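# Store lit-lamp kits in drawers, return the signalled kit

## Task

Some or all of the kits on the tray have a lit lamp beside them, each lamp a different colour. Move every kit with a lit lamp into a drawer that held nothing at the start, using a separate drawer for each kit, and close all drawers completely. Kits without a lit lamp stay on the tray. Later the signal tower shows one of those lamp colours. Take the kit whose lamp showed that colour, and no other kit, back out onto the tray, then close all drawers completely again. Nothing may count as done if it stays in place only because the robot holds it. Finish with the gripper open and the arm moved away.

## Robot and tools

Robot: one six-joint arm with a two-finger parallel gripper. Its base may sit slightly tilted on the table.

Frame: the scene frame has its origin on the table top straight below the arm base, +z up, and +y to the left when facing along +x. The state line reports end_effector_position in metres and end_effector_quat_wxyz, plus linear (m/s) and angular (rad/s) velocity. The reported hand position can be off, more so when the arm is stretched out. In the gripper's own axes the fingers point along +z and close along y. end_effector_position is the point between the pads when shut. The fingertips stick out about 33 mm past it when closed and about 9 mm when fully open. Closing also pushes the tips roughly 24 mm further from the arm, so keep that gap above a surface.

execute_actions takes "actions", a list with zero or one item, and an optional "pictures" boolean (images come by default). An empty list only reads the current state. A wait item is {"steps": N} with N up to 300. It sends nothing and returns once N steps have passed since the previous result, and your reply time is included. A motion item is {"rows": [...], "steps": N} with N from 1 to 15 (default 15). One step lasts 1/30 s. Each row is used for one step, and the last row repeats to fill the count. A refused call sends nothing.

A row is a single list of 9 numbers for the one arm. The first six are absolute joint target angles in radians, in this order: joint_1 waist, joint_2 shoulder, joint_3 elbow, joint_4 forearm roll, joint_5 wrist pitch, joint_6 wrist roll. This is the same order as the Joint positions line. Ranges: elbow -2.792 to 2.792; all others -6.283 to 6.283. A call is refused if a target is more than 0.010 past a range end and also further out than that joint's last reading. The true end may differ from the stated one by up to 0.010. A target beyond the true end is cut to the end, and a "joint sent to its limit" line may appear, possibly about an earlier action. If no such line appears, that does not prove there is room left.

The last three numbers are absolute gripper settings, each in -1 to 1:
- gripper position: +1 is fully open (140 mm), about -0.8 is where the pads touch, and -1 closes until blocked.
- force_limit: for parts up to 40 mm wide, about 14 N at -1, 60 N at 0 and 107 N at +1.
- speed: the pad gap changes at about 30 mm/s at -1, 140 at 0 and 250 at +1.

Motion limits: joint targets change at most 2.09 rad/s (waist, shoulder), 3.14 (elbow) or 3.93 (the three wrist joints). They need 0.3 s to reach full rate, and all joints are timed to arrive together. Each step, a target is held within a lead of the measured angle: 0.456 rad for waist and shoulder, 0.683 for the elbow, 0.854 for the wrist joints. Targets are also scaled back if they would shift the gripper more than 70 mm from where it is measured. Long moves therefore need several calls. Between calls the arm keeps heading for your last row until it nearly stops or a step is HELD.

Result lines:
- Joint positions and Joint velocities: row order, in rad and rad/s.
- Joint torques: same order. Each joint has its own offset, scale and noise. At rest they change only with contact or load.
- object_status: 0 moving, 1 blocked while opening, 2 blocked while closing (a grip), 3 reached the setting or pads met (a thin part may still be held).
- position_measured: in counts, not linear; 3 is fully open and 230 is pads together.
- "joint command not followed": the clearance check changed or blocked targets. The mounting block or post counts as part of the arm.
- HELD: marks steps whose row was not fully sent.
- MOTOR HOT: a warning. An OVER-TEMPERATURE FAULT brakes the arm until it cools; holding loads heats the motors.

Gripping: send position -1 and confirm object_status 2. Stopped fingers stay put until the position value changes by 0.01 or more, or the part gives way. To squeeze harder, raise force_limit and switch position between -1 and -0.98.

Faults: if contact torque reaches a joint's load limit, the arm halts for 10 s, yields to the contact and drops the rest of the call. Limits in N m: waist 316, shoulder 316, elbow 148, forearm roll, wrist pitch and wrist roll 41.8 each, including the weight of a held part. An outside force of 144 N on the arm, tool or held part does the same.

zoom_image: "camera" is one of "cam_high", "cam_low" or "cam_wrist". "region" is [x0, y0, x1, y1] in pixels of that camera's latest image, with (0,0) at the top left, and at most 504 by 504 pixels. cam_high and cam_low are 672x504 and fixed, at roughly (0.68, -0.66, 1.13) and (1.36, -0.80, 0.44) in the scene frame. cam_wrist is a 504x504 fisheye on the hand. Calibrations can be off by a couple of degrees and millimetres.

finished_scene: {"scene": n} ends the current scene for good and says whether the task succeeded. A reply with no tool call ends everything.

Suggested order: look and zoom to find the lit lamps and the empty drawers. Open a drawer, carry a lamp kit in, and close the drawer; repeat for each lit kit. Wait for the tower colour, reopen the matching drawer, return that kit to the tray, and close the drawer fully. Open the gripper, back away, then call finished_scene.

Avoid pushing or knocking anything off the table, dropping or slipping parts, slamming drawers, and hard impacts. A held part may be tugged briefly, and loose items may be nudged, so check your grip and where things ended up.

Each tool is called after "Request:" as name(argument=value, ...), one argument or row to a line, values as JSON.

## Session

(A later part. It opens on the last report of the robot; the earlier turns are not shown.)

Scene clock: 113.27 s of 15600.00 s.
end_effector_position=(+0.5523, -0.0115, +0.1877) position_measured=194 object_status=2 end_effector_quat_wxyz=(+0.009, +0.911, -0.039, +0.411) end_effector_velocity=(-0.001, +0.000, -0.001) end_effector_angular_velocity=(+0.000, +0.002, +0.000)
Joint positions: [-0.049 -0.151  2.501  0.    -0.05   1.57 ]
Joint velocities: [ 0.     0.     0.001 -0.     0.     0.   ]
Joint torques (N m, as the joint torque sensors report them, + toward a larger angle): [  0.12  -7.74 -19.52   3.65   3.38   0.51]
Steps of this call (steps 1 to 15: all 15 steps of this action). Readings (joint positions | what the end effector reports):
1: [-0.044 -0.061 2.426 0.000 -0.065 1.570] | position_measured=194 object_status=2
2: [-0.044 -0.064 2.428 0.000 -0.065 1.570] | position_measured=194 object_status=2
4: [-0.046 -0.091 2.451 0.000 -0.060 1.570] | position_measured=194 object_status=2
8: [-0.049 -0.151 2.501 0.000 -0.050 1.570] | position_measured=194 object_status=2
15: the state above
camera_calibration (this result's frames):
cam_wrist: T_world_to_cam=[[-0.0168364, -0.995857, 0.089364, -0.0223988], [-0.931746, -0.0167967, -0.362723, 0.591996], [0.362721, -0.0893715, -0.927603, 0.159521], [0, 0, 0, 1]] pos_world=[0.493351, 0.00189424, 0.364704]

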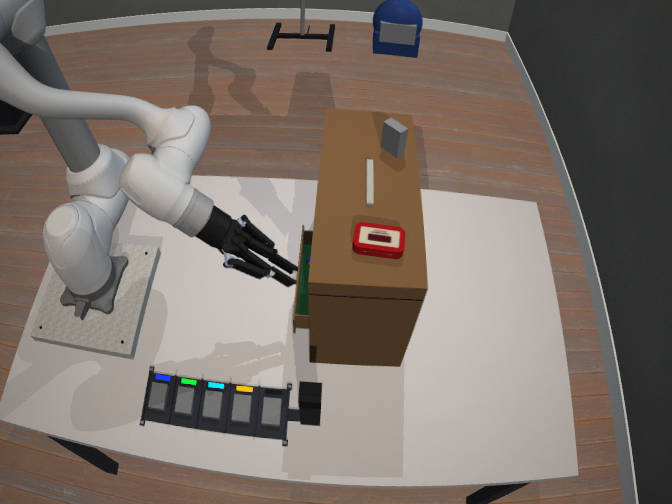

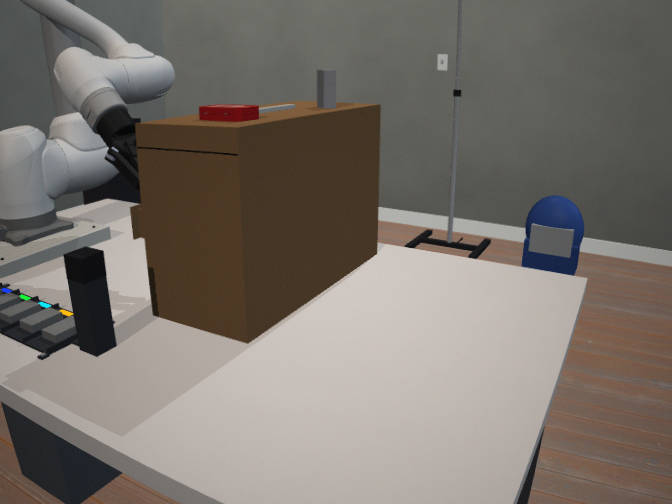

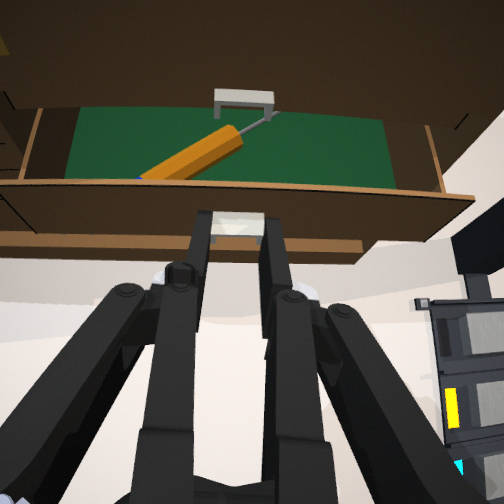

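Request:
execute_actions(
  actions=[
    {"rows":[[-0.047,-0.12,2.475,0,-0.055,1.57,-1,0,0],[-0.047,-0.12,2.475,0,-0.055,1.57,-1,0,0],[-0.047,-0.12,2.475,0,-0.055,1.57,-1,0,0],[-0.045,-0.09,2.45,0,-0.06,1.57,-1,0,0],[-0.045,-0.09,2.45,0,-0.06,1.57,-1,0,0],[-0.043,-0.057,2.423,0,-0.066,1.57,-1,0,0]]},
  ],
  pictures=false,
)

Request:
execute_actions(
  actions=[
    {"rows":[[-0.043,-0.061,2.426,0,-0.065,1.57,-0.1,0,0],[-0.043,-0.061,2.426,0,-0.065,1.57,-0.1,0,0],[-0.043,-0.061,2.426,0,-0.065,1.57,-0.1,0,0],[-0.043,-0.061,2.426,0,-0.065,1.57,-0.1,0,0],[-0.043,-0.061,2.426,0,-0.065,1.57,-0.1,0,0],[-0.043,-0.061,2.426,0,-0.065,1.57,-0.1,0,0],[-0.043,-0.166,2.426,0,0.04,1.57,-0.1,0,0]]},
  ],
  pictures=false,
)

Request:
execute_actions(
  actions=[
    {"rows":[[-0.043,-0.166,2.426,0,0.04,1.57,-0.1,0,0],[-0.043,-0.166,2.426,0,0.04,1.57,-0.1,0,0],[-0.043,-0.166,2.426,0,0.04,1.57,-0.1,0,0],[-0.043,-0.119,2.389,0,0.03,1.57,-0.1,0,0]]},
  ],
)

Scene clock: 121.70 s of 15600.00 s.
end_effector_position=(+0.6036, -0.0118, +0.1877) position_measured=194 object_status=2 end_effector_quat_wxyz=(+0.008, +0.911, -0.036, +0.411) end_effector_velocity=(+0.001, -0.000, -0.000) end_effector_angular_velocity=(-0.001, +0.001, +0.001)
Joint positions: [-0.043 -0.057  2.423  0.    -0.066  1.57 ]
Joint velocities: [-0.     0.002 -0.002 -0.     0.001 -0.001]
Joint torques (N m, as the joint torque sensors report them, + toward a larger angle): [-15.92  -2.87 -31.02   4.24  -0.99   0.5 ]
Steps of this call (steps 1 to 15: the robot went on to your last target; steps 16 to 90: nothing new was sent; then 4.93 s passed at rest; steps 91 to 105: all 15 steps of this action). Readings (joint positions | what the end effector reports):
91: [-0.049 -0.151 2.501 0.000 -0.050 1.570] | position_measured=194 object_status=2
92: [-0.049 -0.148 2.499 0.000 -0.050 1.570] | position_measured=194 object_status=2
94: [-0.047 -0.127 2.481 0.000 -0.053 1.570] | position_measured=194 object_status=2
98: [-0.044 -0.075 2.438 0.000 -0.063 1.570] | position_measured=194 object_status=2
105: the state above

Scene clock: 122.20 s of 15600.00 s.
end_effector_position=(+0.5766, -0.0104, +0.2238) position_measured=141 object_status=3 end_effector_quat_wxyz=(+0.008, +0.911, -0.036, +0.412) end_effector_velocity=(-0.005, +0.001, -0.004) end_effector_angular_velocity=(+0.001, +0.018, +0.001)
Joint positions: [-0.043 -0.166  2.426  0.     0.039  1.57 ]
Joint velocities: [ 0.    -0.002  0.001 -0.     0.019  0.   ]
Joint torques (N m, as the joint torque sensors report them, + toward a larger angle): [ -5.64   0.56 -31.95   3.47  -1.81   0.13]
Steps of this call (steps 1 to 15: all 15 steps of this action). Readings (joint positions | what the end effector reports):
1: [-0.043 -0.057 2.423 0.000 -0.066 1.570] | position_measured=194 object_status=0
2: [-0.043 -0.058 2.424 0.000 -0.066 1.570] | position_measured=194 object_status=0
4: [-0.043 -0.060 2.426 0.000 -0.065 1.570] | position_measured=176 object_status=0
8: [-0.043 -0.064 2.426 0.000 -0.062 1.570] | position_measured=146 object_status=0
15: the state above

Scene clock: 122.70 s of 15600.00 s.
end_effector_position=(+0.6016, -0.0123, +0.2236) position_measured=141 object_status=3 end_effector_quat_wxyz=(+0.008, +0.911, -0.036, +0.411) end_effector_velocity=(+0.000, +0.001, +0.001) end_effector_angular_velocity=(-0.000, -0.001, +0.002)
Joint positions: [-0.043 -0.119  2.389  0.     0.03   1.57 ]
Joint velocities: [ 0.001 -0.    -0.001 -0.     0.     0.   ]
Joint torques (N m, as the joint torque sensors report them, + toward a larger angle): [ -1.24 -21.44 -35.32   3.57  -2.54   0.15]
Steps of this call (steps 1 to 15: all 15 steps of this action). Readings (joint positions | what the end effector reports):
1: [-0.043 -0.166 2.426 0.000 0.040 1.570] | position_measured=141 object_status=3
2: [-0.043 -0.166 2.426 0.000 0.040 1.570] | position_measured=141 object_status=3
4: [-0.043 -0.166 2.426 0.000 0.040 1.570] | position_measured=141 object_status=3
8: [-0.043 -0.125 2.394 0.000 0.031 1.570] | position_measured=141 object_status=3
15: the state above
camera_calibration (this result's frames):
cam_wrist: T_world_to_cam=[[-0.0107174, -0.995939, 0.0893946, -0.0292236], [-0.931683, -0.0225183, -0.362574, 0.650751], [0.363114, -0.0871733, -0.927658, 0.174728], [0, 0, 0, 1]] pos_world=[0.542534, 0.000780479, 0.400645]

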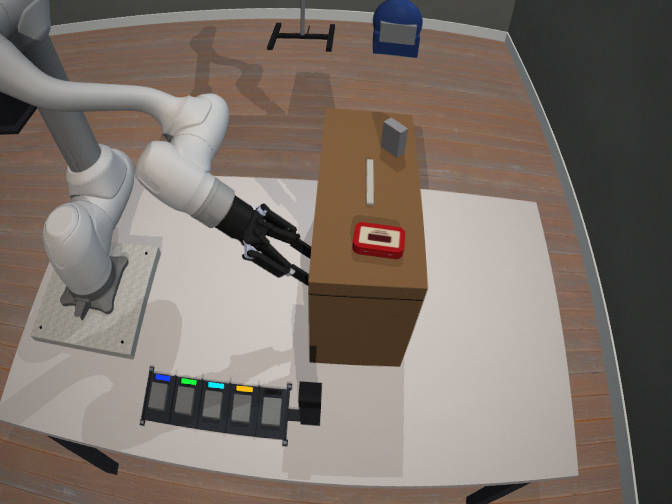

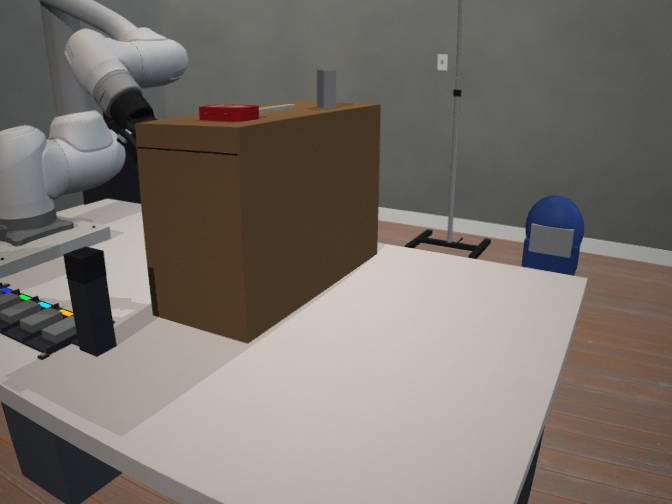

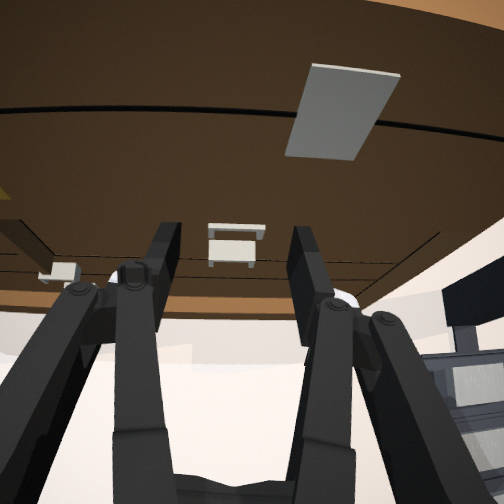

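Request:
execute_actions(
  actions=[
    {"rows":[[-0.043,-0.119,2.389,0,0.03,1.57,-1,-0.3,0]]},
  ],
  pictures=false,
)

Request:
execute_actions(
  actions=[
    {"steps":12},
  ],
)

Scene clock: 124.73 s of 15600.00 s.
end_effector_position=(+0.6016, -0.0123, +0.2237) position_measured=191 object_status=2 end_effector_quat_wxyz=(+0.008, +0.911, -0.036, +0.411) end_effector_velocity=(-0.000, -0.000, -0.001) end_effector_angular_velocity=(+0.000, +0.001, -0.001)
Joint positions: [-0.043 -0.119  2.389  0.     0.03   1.57 ]
Joint velocities: [-0.001  0.001  0.     0.    -0.    -0.   ]
Joint torques (N m, as the joint torque sensors report them, + toward a larger angle): [-28.2  -17.43 -35.75   3.74  -2.87   0.61]
Steps of this call (steps 1 to 15: the robot went on to your last target; steps 16 to 46: nothing new was sent; steps 47 to 61: all 15 steps of this action). Readings (joint positions | what the end effector reports):
47: [-0.043 -0.119 2.389 0.000 0.030 1.570] | position_measured=141 object_status=0
48: [-0.043 -0.119 2.389 0.000 0.030 1.570] | position_measured=144 object_status=0
50: [-0.043 -0.119 2.389 0.000 0.030 1.570] | position_measured=159 object_status=0
54: [-0.043 -0.119 2.389 0.000 0.030 1.570] | position_measured=189 object_status=0
61: the state above

Scene clock: 125.13 s of 15600.00 s.
end_effector_position=(+0.6016, -0.0123, +0.2237) position_measured=191 object_status=2 end_effector_quat_wxyz=(+0.008, +0.911, -0.036, +0.411) end_effector_velocity=(+0.000, -0.000, +0.000) end_effector_angular_velocity=(+0.000, -0.001, -0.001)
Joint positions: [-0.043 -0.119  2.389  0.     0.03   1.57 ]
Joint velocities: [-0.001  0.    -0.     0.    -0.001  0.   ]
Joint torques (N m, as the joint torque sensors report them, + toward a larger angle): [-27.75 -18.09 -35.95   3.75  -2.81   0.75]
Steps of this call (steps 1 to 12: the robot went on to your last target). Readings (joint positions | what the end effector reports):
1: [-0.043 -0.119 2.389 0.000 0.030 1.570] | position_measured=191 object_status=2
2: [-0.043 -0.119 2.389 0.000 0.030 1.570] | position_measured=191 object_status=2
4: [-0.043 -0.119 2.389 0.000 0.030 1.570] | position_measured=191 object_status=2
8: [-0.043 -0.119 2.389 0.000 0.030 1.570] | position_measured=191 object_status=2
12: the state above
camera_calibration (this result's frames):
cam_wrist: T_world_to_cam=[[-0.010733, -0.995938, 0.0894035, -0.0292308], [-0.93163, -0.0225198, -0.362709, 0.650854], [0.363249, -0.087184, -0.927604, 0.174692], [0, 0, 0, 1]] pos_world=[0.542585, 0.000775353, 0.400729]

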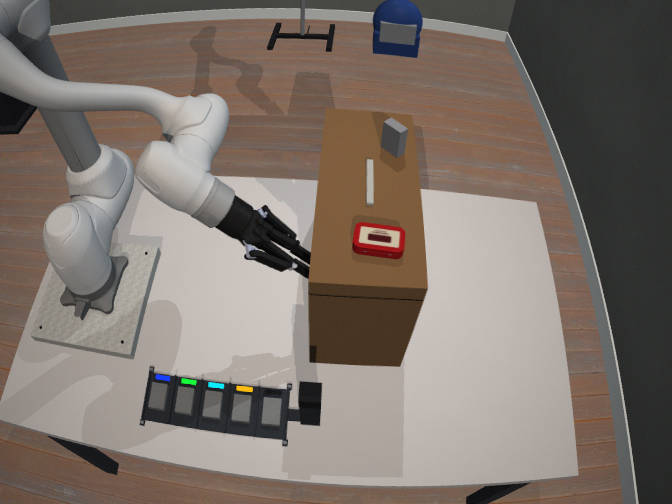

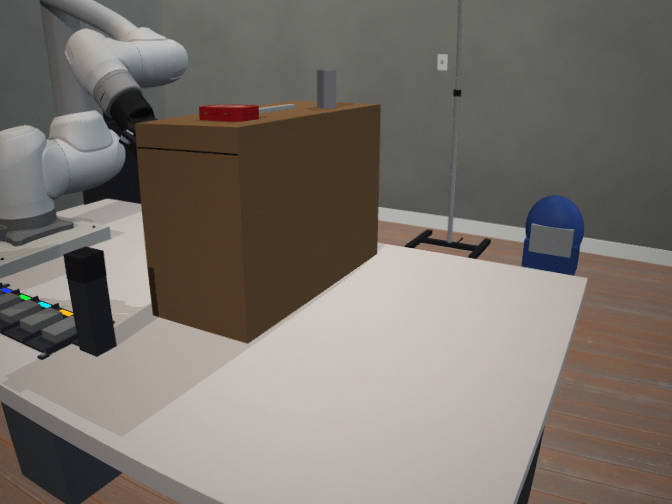

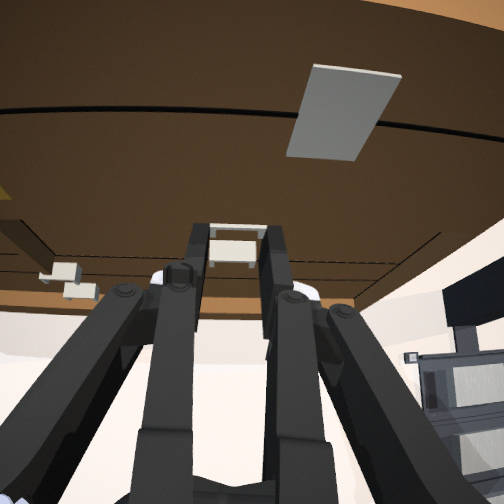

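Request:
execute_actions(
  actions=[
    {"rows":[[-0.04,-0.119,2.389,0,0.03,1.57,-1,-0.3,0],[-0.04,-0.119,2.389,0,0.03,1.57,-1,-0.3,0],[-0.04,-0.119,2.389,0,0.03,1.57,-1,-0.3,0],[-0.042,-0.166,2.426,0,0.04,1.57,-1,-0.3,0],[-0.042,-0.166,2.426,0,0.04,1.57,-1,-0.3,0],[-0.042,-0.166,2.426,0,0.04,1.57,-1,-0.3,0],[-0.044,-0.214,2.461,0,0.053,1.57,-1,-0.3,0]]},
  ],
)

Scene clock: 129.17 s of 15600.00 s.
end_effector_position=(+0.5520, -0.0093, +0.2236) position_measured=191 object_status=2 end_effector_quat_wxyz=(+0.008, +0.911, -0.037, +0.412) end_effector_velocity=(-0.000, +0.001, -0.000) end_effector_angular_velocity=(-0.000, -0.001, +0.002)
Joint positions: [-0.044 -0.214  2.461  0.     0.053  1.57 ]
Joint velocities: [ 0.001  0.     0.001  0.    -0.002 -0.   ]
Joint torques (N m, as the joint torque sensors report them, + toward a larger angle): [ 50.76 -12.9  -29.13   4.56   0.46  -0.58]
Steps of this call (steps 1 to 15: the robot went on to your last target; steps 16 to 90: nothing new was sent; then 0.53 s passed at rest; steps 91 to 105: all 15 steps of this action). Readings (joint positions | what the end effector reports):
91: [-0.043 -0.119 2.389 0.000 0.030 1.570] | position_measured=191 object_status=2
92: [-0.042 -0.119 2.389 0.000 0.030 1.570] | position_measured=191 object_status=2
94: [-0.041 -0.119 2.389 0.000 0.030 1.570] | position_measured=191 object_status=2
98: [-0.042 -0.165 2.425 0.000 0.040 1.570] | position_measured=191 object_status=2
105: the state above
camera_calibration (this result's frames):
cam_wrist: T_world_to_cam=[[-0.0118741, -0.995925, 0.0894022, -0.0261445], [-0.931618, -0.0214609, -0.362805, 0.604703], [0.363245, -0.0875967, -0.927566, 0.192883], [0, 0, 0, 1]] pos_world=[0.492978, 0.00383537, 0.400638]

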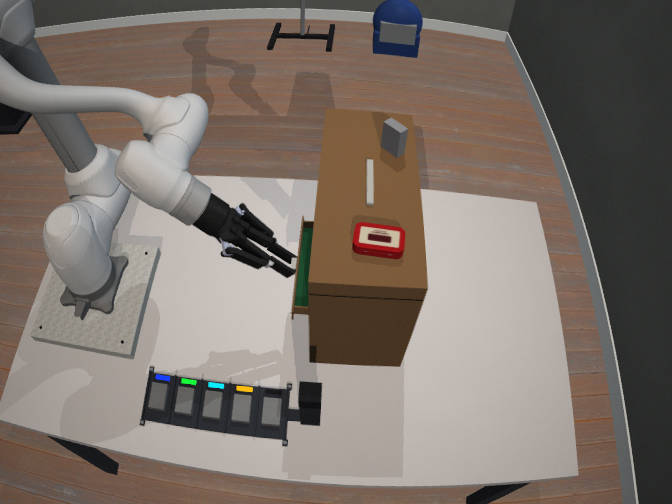

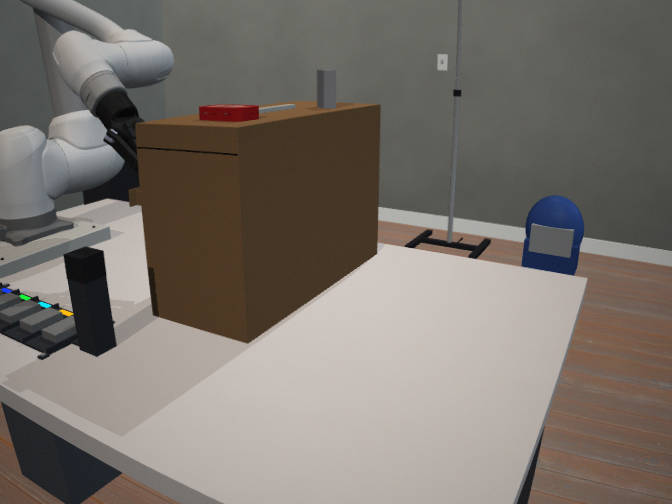

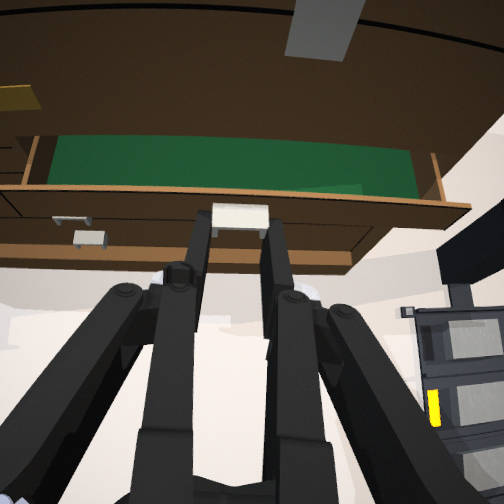

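Request:
execute_actions(
  actions=[
    {"rows":[[-0.049,-0.214,2.461,0,0.053,1.57,-1,-0.3,0],[-0.049,-0.214,2.461,0,0.053,1.57,-1,-0.3,0],[-0.051,-0.267,2.495,0,0.072,1.57,-1,-0.3,0],[-0.051,-0.267,2.495,0,0.072,1.57,-1,-0.3,0],[-0.051,-0.267,2.495,0,0.072,1.57,-1,-0.3,0],[-0.053,-0.32,2.528,0,0.092,1.57,-1,-0.3,0],[-0.053,-0.32,2.528,0,0.092,1.57,-1,-0.3,0],[-0.053,-0.32,2.528,0,0.092,1.57,-1,-0.3,0],[-0.055,-0.367,2.553,0,0.114,1.57,-1,-0.3,0],[-0.055,-0.367,2.553,0,0.114,1.57,-1,-0.3,0],[-0.058,-0.415,2.577,0,0.138,1.57,-1,-0.3,0]]},
  ],
  pictures=false,
)

Request:
execute_actions(
  actions=[
    {"rows":[[-0.058,-0.415,2.577,0,0.138,1.57,-0.1,-0.3,0]]},
  ],
)

Scene clock: 137.60 s of 15600.00 s.
end_effector_position=(+0.4644, -0.0092, +0.2230) position_measured=191 object_status=2 end_effector_quat_wxyz=(+0.011, +0.910, -0.043, +0.412) end_effector_velocity=(-0.101, +0.003, -0.003) end_effector_angular_velocity=(+0.000, -0.005, -0.013)
Joint positions: [-0.058 -0.409  2.574  0.     0.135  1.57 ]
Joint velocities: [-0.012 -0.248  0.123 -0.     0.12   0.001]
Joint torques (N m, as the joint torque sensors report them, + toward a larger angle): [ 53.87  34.09 -28.53   9.51   3.96  -0.62]
Steps of this call (steps 1 to 15: the robot went on to your last target; steps 16 to 90: nothing new was sent; then 4.93 s passed at rest; steps 91 to 105: all 15 steps of this action). Readings (joint positions | what the end effector reports):
91: [-0.044 -0.214 2.461 0.000 0.053 1.570] | position_measured=191 object_status=2
92: [-0.045 -0.214 2.461 0.000 0.053 1.570] | position_measured=191 object_status=2
94: [-0.048 -0.217 2.463 0.000 0.054 1.570] | position_measured=191 object_status=2
98: [-0.051 -0.284 2.506 0.000 0.079 1.570] | position_measured=191 object_status=2
105: the state above

Scene clock: 138.10 s of 15600.00 s.
end_effector_position=(+0.4619, -0.0090, +0.2226) position_measured=141 object_status=3 end_effector_quat_wxyz=(+0.011, +0.910, -0.043, +0.411) end_effector_velocity=(+0.000, -0.000, +0.000) end_effector_angular_velocity=(+0.000, -0.000, -0.000)
Joint positions: [-0.058 -0.415  2.577  0.     0.138  1.57 ]
Joint velocities: [-0.     0.    -0.001  0.    -0.    -0.   ]
Joint torques (N m, as the joint torque sensors report them, + toward a larger angle): [ -1.54   3.3  -35.96   3.82  -1.86  -0.02]
Steps of this call (steps 1 to 15: all 15 steps of this action). Readings (joint positions | what the end effector reports):
1: [-0.058 -0.414 2.576 0.000 0.137 1.570] | position_measured=191 object_status=0
2: [-0.058 -0.415 2.577 0.000 0.138 1.570] | position_measured=191 object_status=0
4: [-0.058 -0.415 2.577 0.000 0.139 1.570] | position_measured=174 object_status=0
8: [-0.058 -0.415 2.577 0.000 0.138 1.570] | position_measured=144 object_status=0
15: the state above
camera_calibration (this result's frames):
cam_wrist: T_world_to_cam=[[-0.0256358, -0.995676, 0.0892881, -0.0204677], [-0.931967, -0.00850681, -0.362442, 0.520533], [0.361634, -0.0925051, -0.927719, 0.225448], [0, 0, 0, 1]] pos_world=[0.403066, 0.004904, 0.399643]

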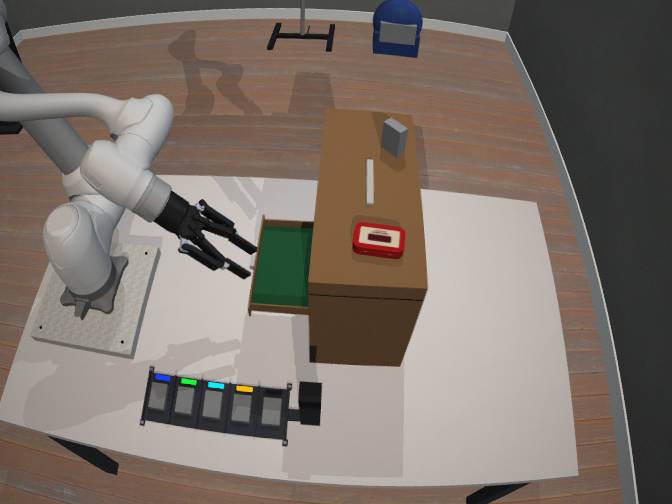

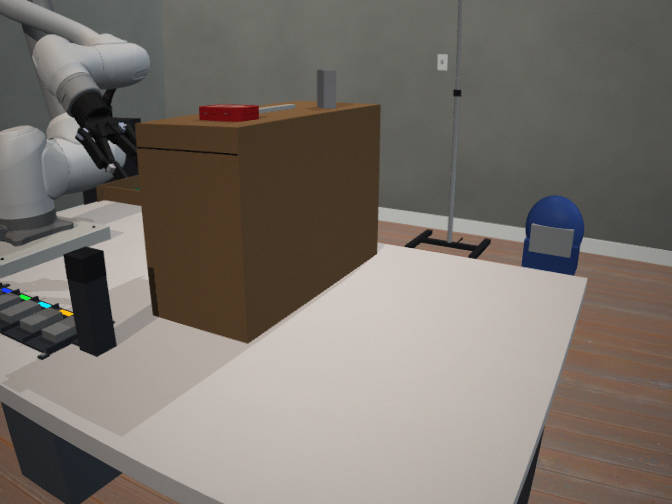

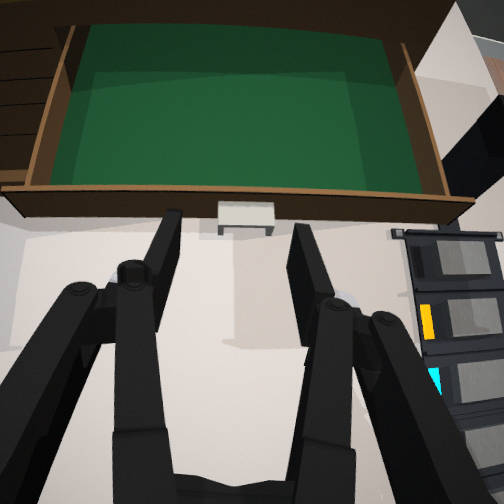

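Request:
execute_actions(
  actions=[
    {"rows":[[-0.058,-0.6,2.4,0,0.9,1.57,-0.1,-0.3,0]]},
  ],
  pictures=false,
)

Request:
execute_actions(
  actions=[
    {"rows":[[-0.6,-0.4,2.3,0,1.1,2.49,-0.15,-0.3,0]]},
  ],
  pictures=false,
)

Request:
execute_actions(
  actions=[
    {"rows":[[-0.6,0.192,1.978,0,0.972,2.49,-0.15,-0.3,0]]},
  ],
  pictures=false,
)

Request:
execute_actions(
  actions=[
    {"steps":30},
  ],
)

Scene clock: 159.10 s of 15600.00 s.
end_effector_position=(+0.3415, +0.0008, +0.2696) position_measured=141 object_status=3 end_effector_quat_wxyz=(+0.003, +0.973, -0.044, +0.228) end_effector_velocity=(-0.158, +0.013, +0.070) end_effector_angular_velocity=(+0.033, +0.376, +0.006)
Joint positions: [-0.058 -0.594  2.405  0.     0.876  1.57 ]
Joint velocities: [-0.    -0.178 -0.169 -0.     0.724  0.   ]
Joint torques (N m, as the joint torque sensors report them, + toward a larger angle): [ -4.27  30.77 -34.92   3.58  -1.2    0.  ]
Steps of this call (steps 1 to 15: the robot went on to your last target; steps 16 to 90: nothing new was sent; then 17.50 s passed at rest; steps 91 to 105: all 15 steps of this action). Readings (joint positions | what the end effector reports):
91: [-0.058 -0.415 2.577 0.000 0.138 1.570] | position_measured=141 object_status=3
92: [-0.058 -0.416 2.576 0.000 0.143 1.570] | position_measured=141 object_status=3
94: [-0.058 -0.429 2.564 0.000 0.196 1.570] | position_measured=141 object_status=3
98: [-0.058 -0.494 2.501 0.000 0.464 1.570] | position_measured=141 object_status=3
105: the state above

Scene clock: 159.60 s of 15600.00 s.
end_effector_position=(+0.3037, -0.1437, +0.2501) position_measured=148 object_status=3 end_effector_quat_wxyz=(-0.019, +0.793, -0.602, +0.093) end_effector_velocity=(-0.147, -0.328, -0.050) end_effector_angular_velocity=(+0.575, +0.336, -2.764)
Joint positions: [-0.504 -0.434  2.316  0.     1.07   2.333]
Joint velocities: [-1.07   0.379 -0.174 -0.     0.331  1.734]
Joint torques (N m, as the joint torque sensors report them, + toward a larger angle): [  5.36  -2.49 -37.53   4.42  -0.46   0.09]
Steps of this call (steps 1 to 15: all 15 steps of this action). Readings (joint positions | what the end effector reports):
1: [-0.058 -0.599 2.401 0.000 0.894 1.570] | position_measured=141 object_status=0
2: [-0.061 -0.599 2.399 0.000 0.903 1.576] | position_measured=143 object_status=0
4: [-0.088 -0.588 2.390 0.000 0.927 1.628] | position_measured=148 object_status=0
8: [-0.228 -0.531 2.360 0.000 0.984 1.883] | position_measured=148 object_status=0
15: the state above

Scene clock: 160.10 s of 15600.00 s.
end_effector_position=(+0.4300, -0.2730, +0.2040) position_measured=148 object_status=3 end_effector_quat_wxyz=(-0.012, +0.718, -0.696, +0.029) end_effector_velocity=(+0.292, -0.213, -0.239) end_effector_angular_velocity=(+0.181, +0.246, -0.042)
Joint positions: [-0.598 -0.005  2.077  0.     1.008  2.483]
Joint velocities: [-0.01   0.953 -0.475 -0.    -0.173  0.037]
Joint torques (N m, as the joint torque sensors report them, + toward a larger angle): [  0.93 -36.8  -34.09   3.93   0.13   0.68]
Steps of this call (steps 1 to 15: all 15 steps of this action). Readings (joint positions | what the end effector reports):
1: [-0.537 -0.422 2.310 0.000 1.080 2.387] | position_measured=148 object_status=3
2: [-0.564 -0.409 2.304 0.000 1.086 2.430] | position_measured=148 object_status=3
4: [-0.594 -0.363 2.275 0.000 1.080 2.472] | position_measured=148 object_status=3
8: [-0.596 -0.237 2.193 0.000 1.050 2.473] | position_measured=148 object_status=3
15: the state above

Scene clock: 161.10 s of 15600.00 s.
end_effector_position=(+0.4880, -0.3154, +0.1448) position_measured=148 object_status=3 end_effector_quat_wxyz=(-0.008, +0.715, -0.699, -0.003) end_effector_velocity=(-0.000, +0.000, -0.000) end_effector_angular_velocity=(+0.001, +0.001, -0.000)
Joint positions: [-0.6    0.192  1.978  0.     0.972  2.49 ]
Joint velocities: [-0.     0.001 -0.     0.     0.001  0.   ]
Joint torques (N m, as the joint torque sensors report them, + toward a larger angle): [  0.37 -54.7  -34.05   3.74   0.06   0.  ]
Steps of this call (steps 1 to 30: the robot went on to your last target). Readings (joint positions | what the end effector reports):
1: [-0.598 0.027 2.061 0.000 1.002 2.484] | position_measured=148 object_status=3
2: [-0.599 0.058 2.045 0.000 0.996 2.485] | position_measured=148 object_status=3
4: [-0.599 0.120 2.014 0.000 0.985 2.487] | position_measured=148 object_status=3
8: [-0.600 0.190 1.979 0.000 0.972 2.490] | position_measured=148 object_status=3
30: the state above
The arm was judged still, so your last target was given up. Only a new action makes it travel on or press farther. Fingers that are still opening or closing keep moving.
camera_calibration (this result's frames):
cam_wrist: T_world_to_cam=[[-0.989997, -0.140439, 0.0134896, 0.433385], [-0.117747, 0.875121, 0.46936, 0.274951], [-0.0777215, 0.463077, -0.882904, 0.4986], [0, 0, 0, 1]] pos_world=[0.500177, -0.410641, 0.305318]

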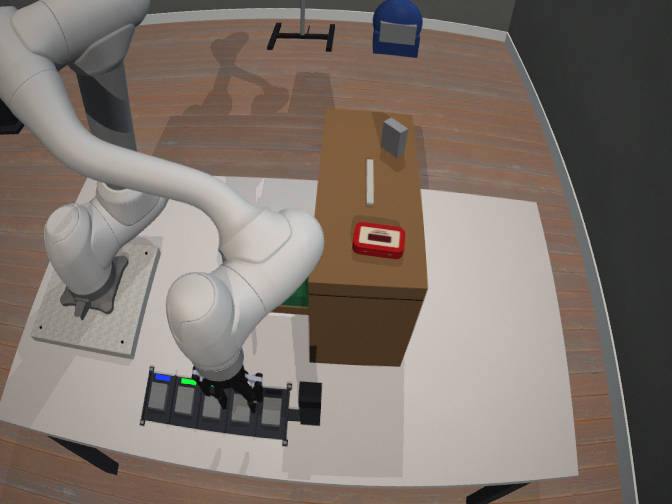

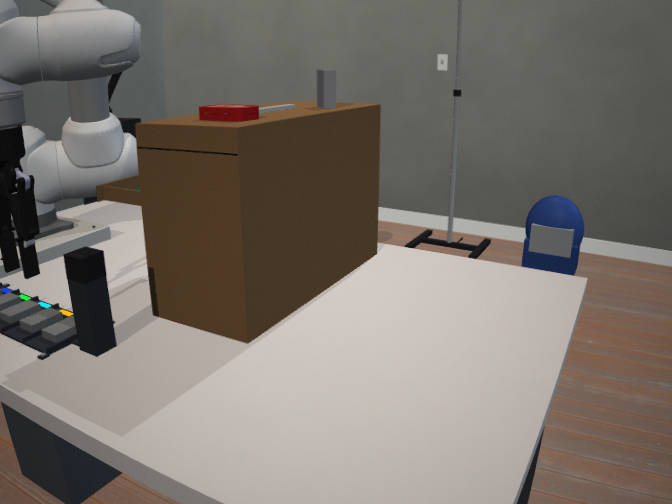

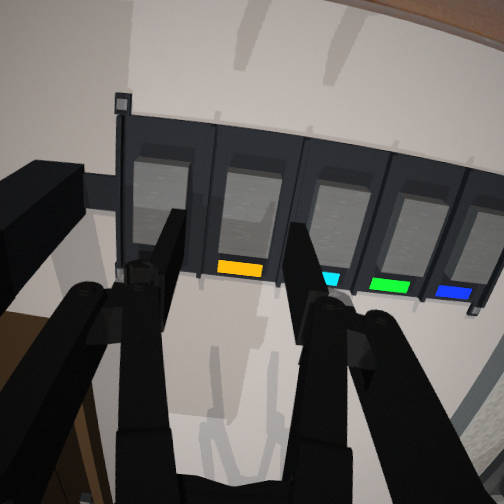

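Request:
execute_actions(
  actions=[
    {"rows":[[-0.585,0.254,2.056,0,0.832,2.5,-0.15,-0.3,0]]},
  ],
)

Scene clock: 170.27 s of 15600.00 s.
end_effector_position=(+0.4842, -0.3006, +0.0752) position_measured=148 object_status=3 end_effector_quat_wxyz=(-0.008, +0.716, -0.698, -0.003) end_effector_velocity=(+0.000, -0.001, -0.000) end_effector_angular_velocity=(-0.001, -0.001, -0.001)
Joint positions: [-0.585  0.254  2.056  0.     0.832  2.5  ]
Joint velocities: [-0.001  0.     0.    -0.    -0.002 -0.   ]
Joint torques (N m, as the joint torque sensors report them, + toward a larger angle): [ -0.22 -57.9  -30.33   3.41   0.12   0.11]
Steps of this call (steps 1 to 90: nothing new was sent; then 5.67 s passed at rest; steps 91 to 105: all 15 steps of this action). Readings (joint positions | what the end effector reports):
91: [-0.600 0.192 1.978 0.000 0.972 2.490] | position_measured=148 object_status=3
92: [-0.599 0.194 1.980 0.000 0.966 2.490] | position_measured=148 object_status=3
94: [-0.594 0.217 2.009 0.000 0.914 2.494] | position_measured=148 object_status=3
98: [-0.585 0.254 2.056 0.000 0.833 2.500] | position_measured=148 object_status=3
105: the state above
camera_calibration (this result's frames):
cam_wrist: T_world_to_cam=[[-0.989278, -0.145436, 0.0133192, 0.430819], [-0.122255, 0.874574, 0.469227, 0.296249], [-0.0798911, 0.462568, -0.882977, 0.430941], [0, 0, 0, 1]] pos_world=[0.496846, -0.395775, 0.235765]

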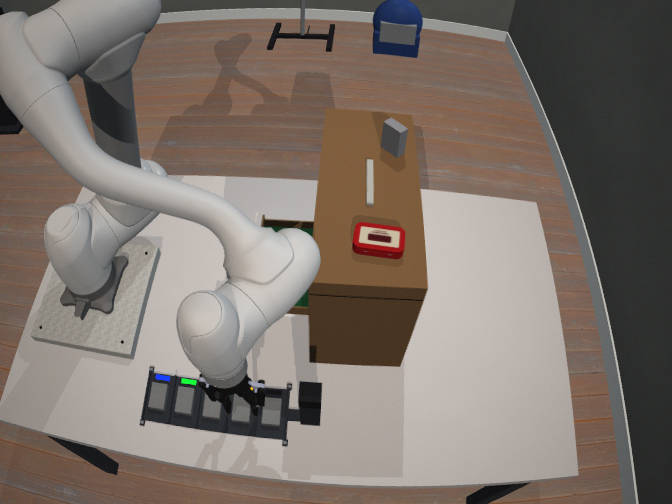

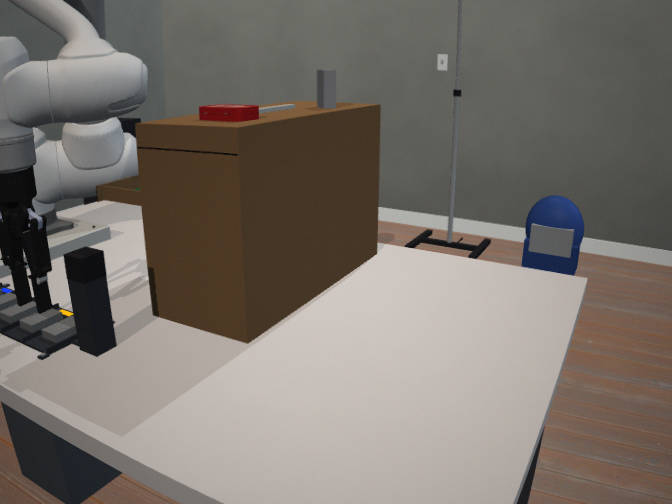

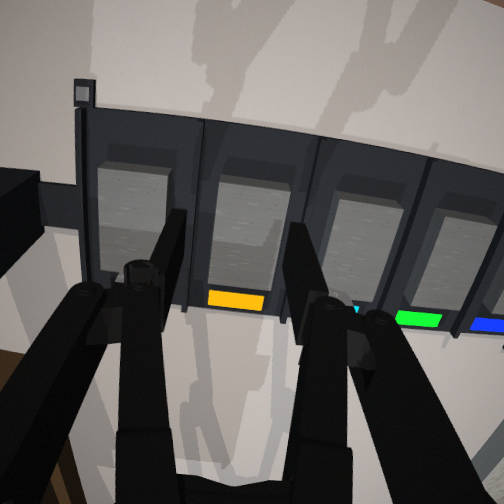

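Request:
execute_actions(
  actions=[
    {"rows":[[-0.585,0.285,2.073,0,0.784,2.5,-0.25,-0.3,0]],"steps":12},
  ],
)

Request:
execute_actions(
  actions=[
    {"rows":[[-0.585,0.285,2.073,0,0.784,2.5,-1,-0.3,0]]},
  ],
)

Scene clock: 174.27 s of 15600.00 s.
end_effector_position=(+0.4843, -0.3002, +0.0507) position_measured=160 object_status=0 end_effector_quat_wxyz=(-0.008, +0.716, -0.698, -0.003) end_effector_velocity=(-0.001, -0.000, -0.000) end_effector_angular_velocity=(+0.001, +0.002, -0.001)
Joint positions: [-0.585  0.285  2.073  0.     0.784  2.5  ]
Joint velocities: [-0.001  0.     0.    -0.     0.002  0.   ]
Joint torques (N m, as the joint torque sensors report them, + toward a larger angle): [ -0.36 -35.84 -24.91   3.73  -7.47  -0.15]
Steps of this call (steps 1 to 15: the robot went on to your last target; steps 16 to 90: nothing new was sent; then 0.60 s passed at rest; steps 91 to 102: all 12 steps of this action). Readings (joint positions | what the end effector reports):
91: [-0.585 0.254 2.056 0.000 0.832 2.500] | position_measured=148 object_status=0
92: [-0.585 0.257 2.057 0.000 0.827 2.500] | position_measured=151 object_status=0
94: [-0.585 0.278 2.069 0.000 0.795 2.500] | position_measured=160 object_status=0
98: [-0.585 0.285 2.073 0.000 0.784 2.500] | position_measured=160 object_status=0
102: the state above
camera_calibration (this result's frames):
cam_wrist: T_world_to_cam=[[-0.98928, -0.14542, 0.0133483, 0.43135], [-0.122226, 0.874565, 0.469252, 0.307391], [-0.0799127, 0.46259, -0.882964, 0.409159], [0, 0, 0, 1]] pos_world=[0.496994, -0.395379, 0.211271]

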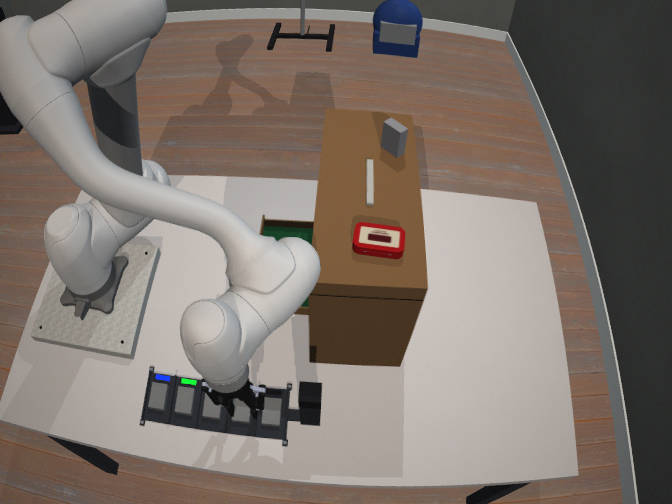

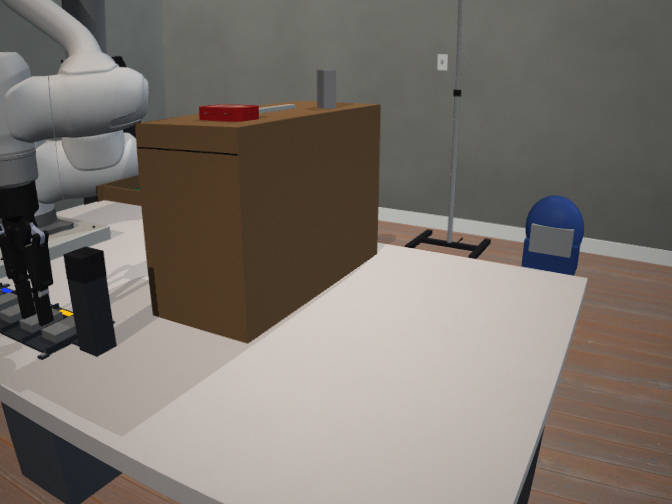

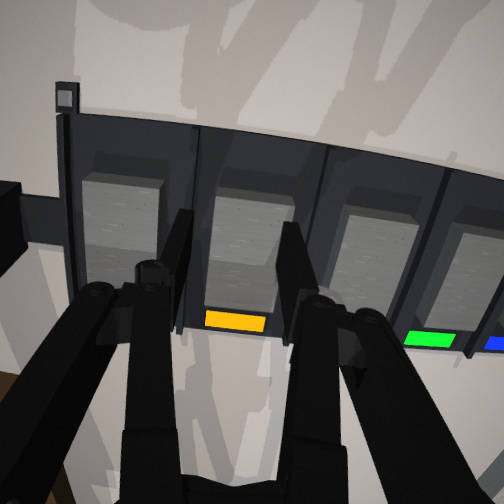

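Scene clock: 174.77 s of 15600.00 s.
end_effector_position=(+0.4844, -0.3002, +0.0507) position_measured=180 object_status=2 end_effector_quat_wxyz=(-0.008, +0.716, -0.698, -0.003) end_effector_velocity=(+0.000, +0.000, +0.000) end_effector_angular_velocity=(-0.001, -0.001, +0.002)
Joint positions: [-0.585  0.285  2.073 -0.     0.784  2.5  ]
Joint velocities: [ 0.001 -0.001  0.001 -0.    -0.001 -0.001]
Joint torques (N m, as the joint torque sensors report them, + toward a larger angle): [  9.51  -2.52  -8.96   9.4  -12.31   0.39]
Steps of this call (steps 1 to 15: all 15 steps of this action). Readings (joint positions | what the end effector reports):
1: [-0.585 0.285 2.073 0.000 0.784 2.500] | position_measured=160 object_status=0
2: [-0.585 0.285 2.073 0.000 0.784 2.500] | position_measured=162 object_status=0
4: [-0.585 0.285 2.073 -0.000 0.784 2.500] | position_measured=178 object_status=0
8: [-0.585 0.285 2.073 -0.000 0.784 2.500] | position_measured=180 object_status=0
15: the state above
camera_calibration (this result's frames):
cam_wrist: T_world_to_cam=[[-0.989277, -0.145446, 0.0133092, 0.431416], [-0.122273, 0.874594, 0.469184, 0.307509], [-0.0798813, 0.462526, -0.883, 0.409148], [0, 0, 0, 1]] pos_world=[0.497073, -0.395439, 0.211257]

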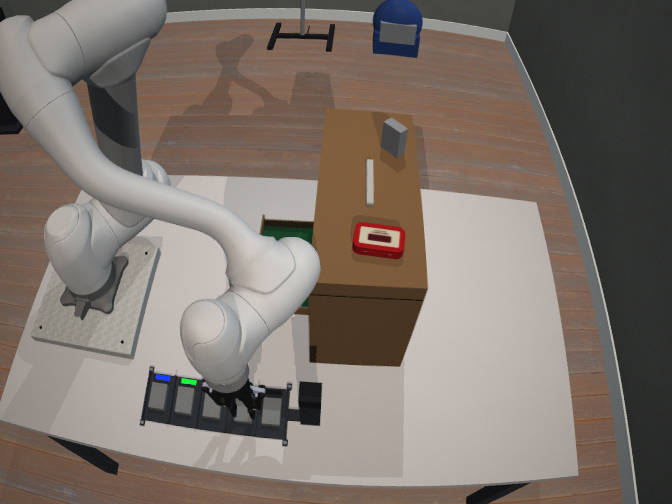

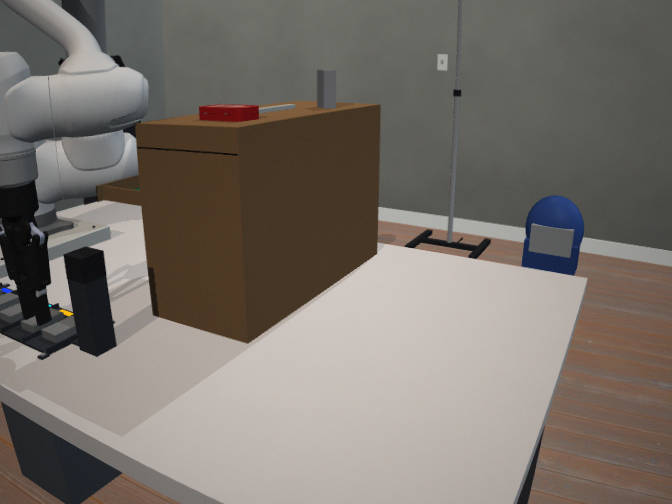

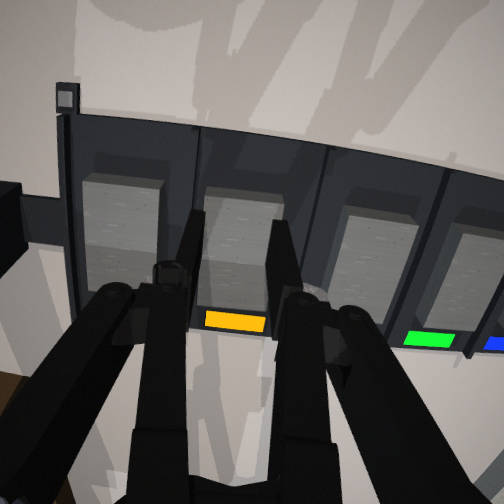

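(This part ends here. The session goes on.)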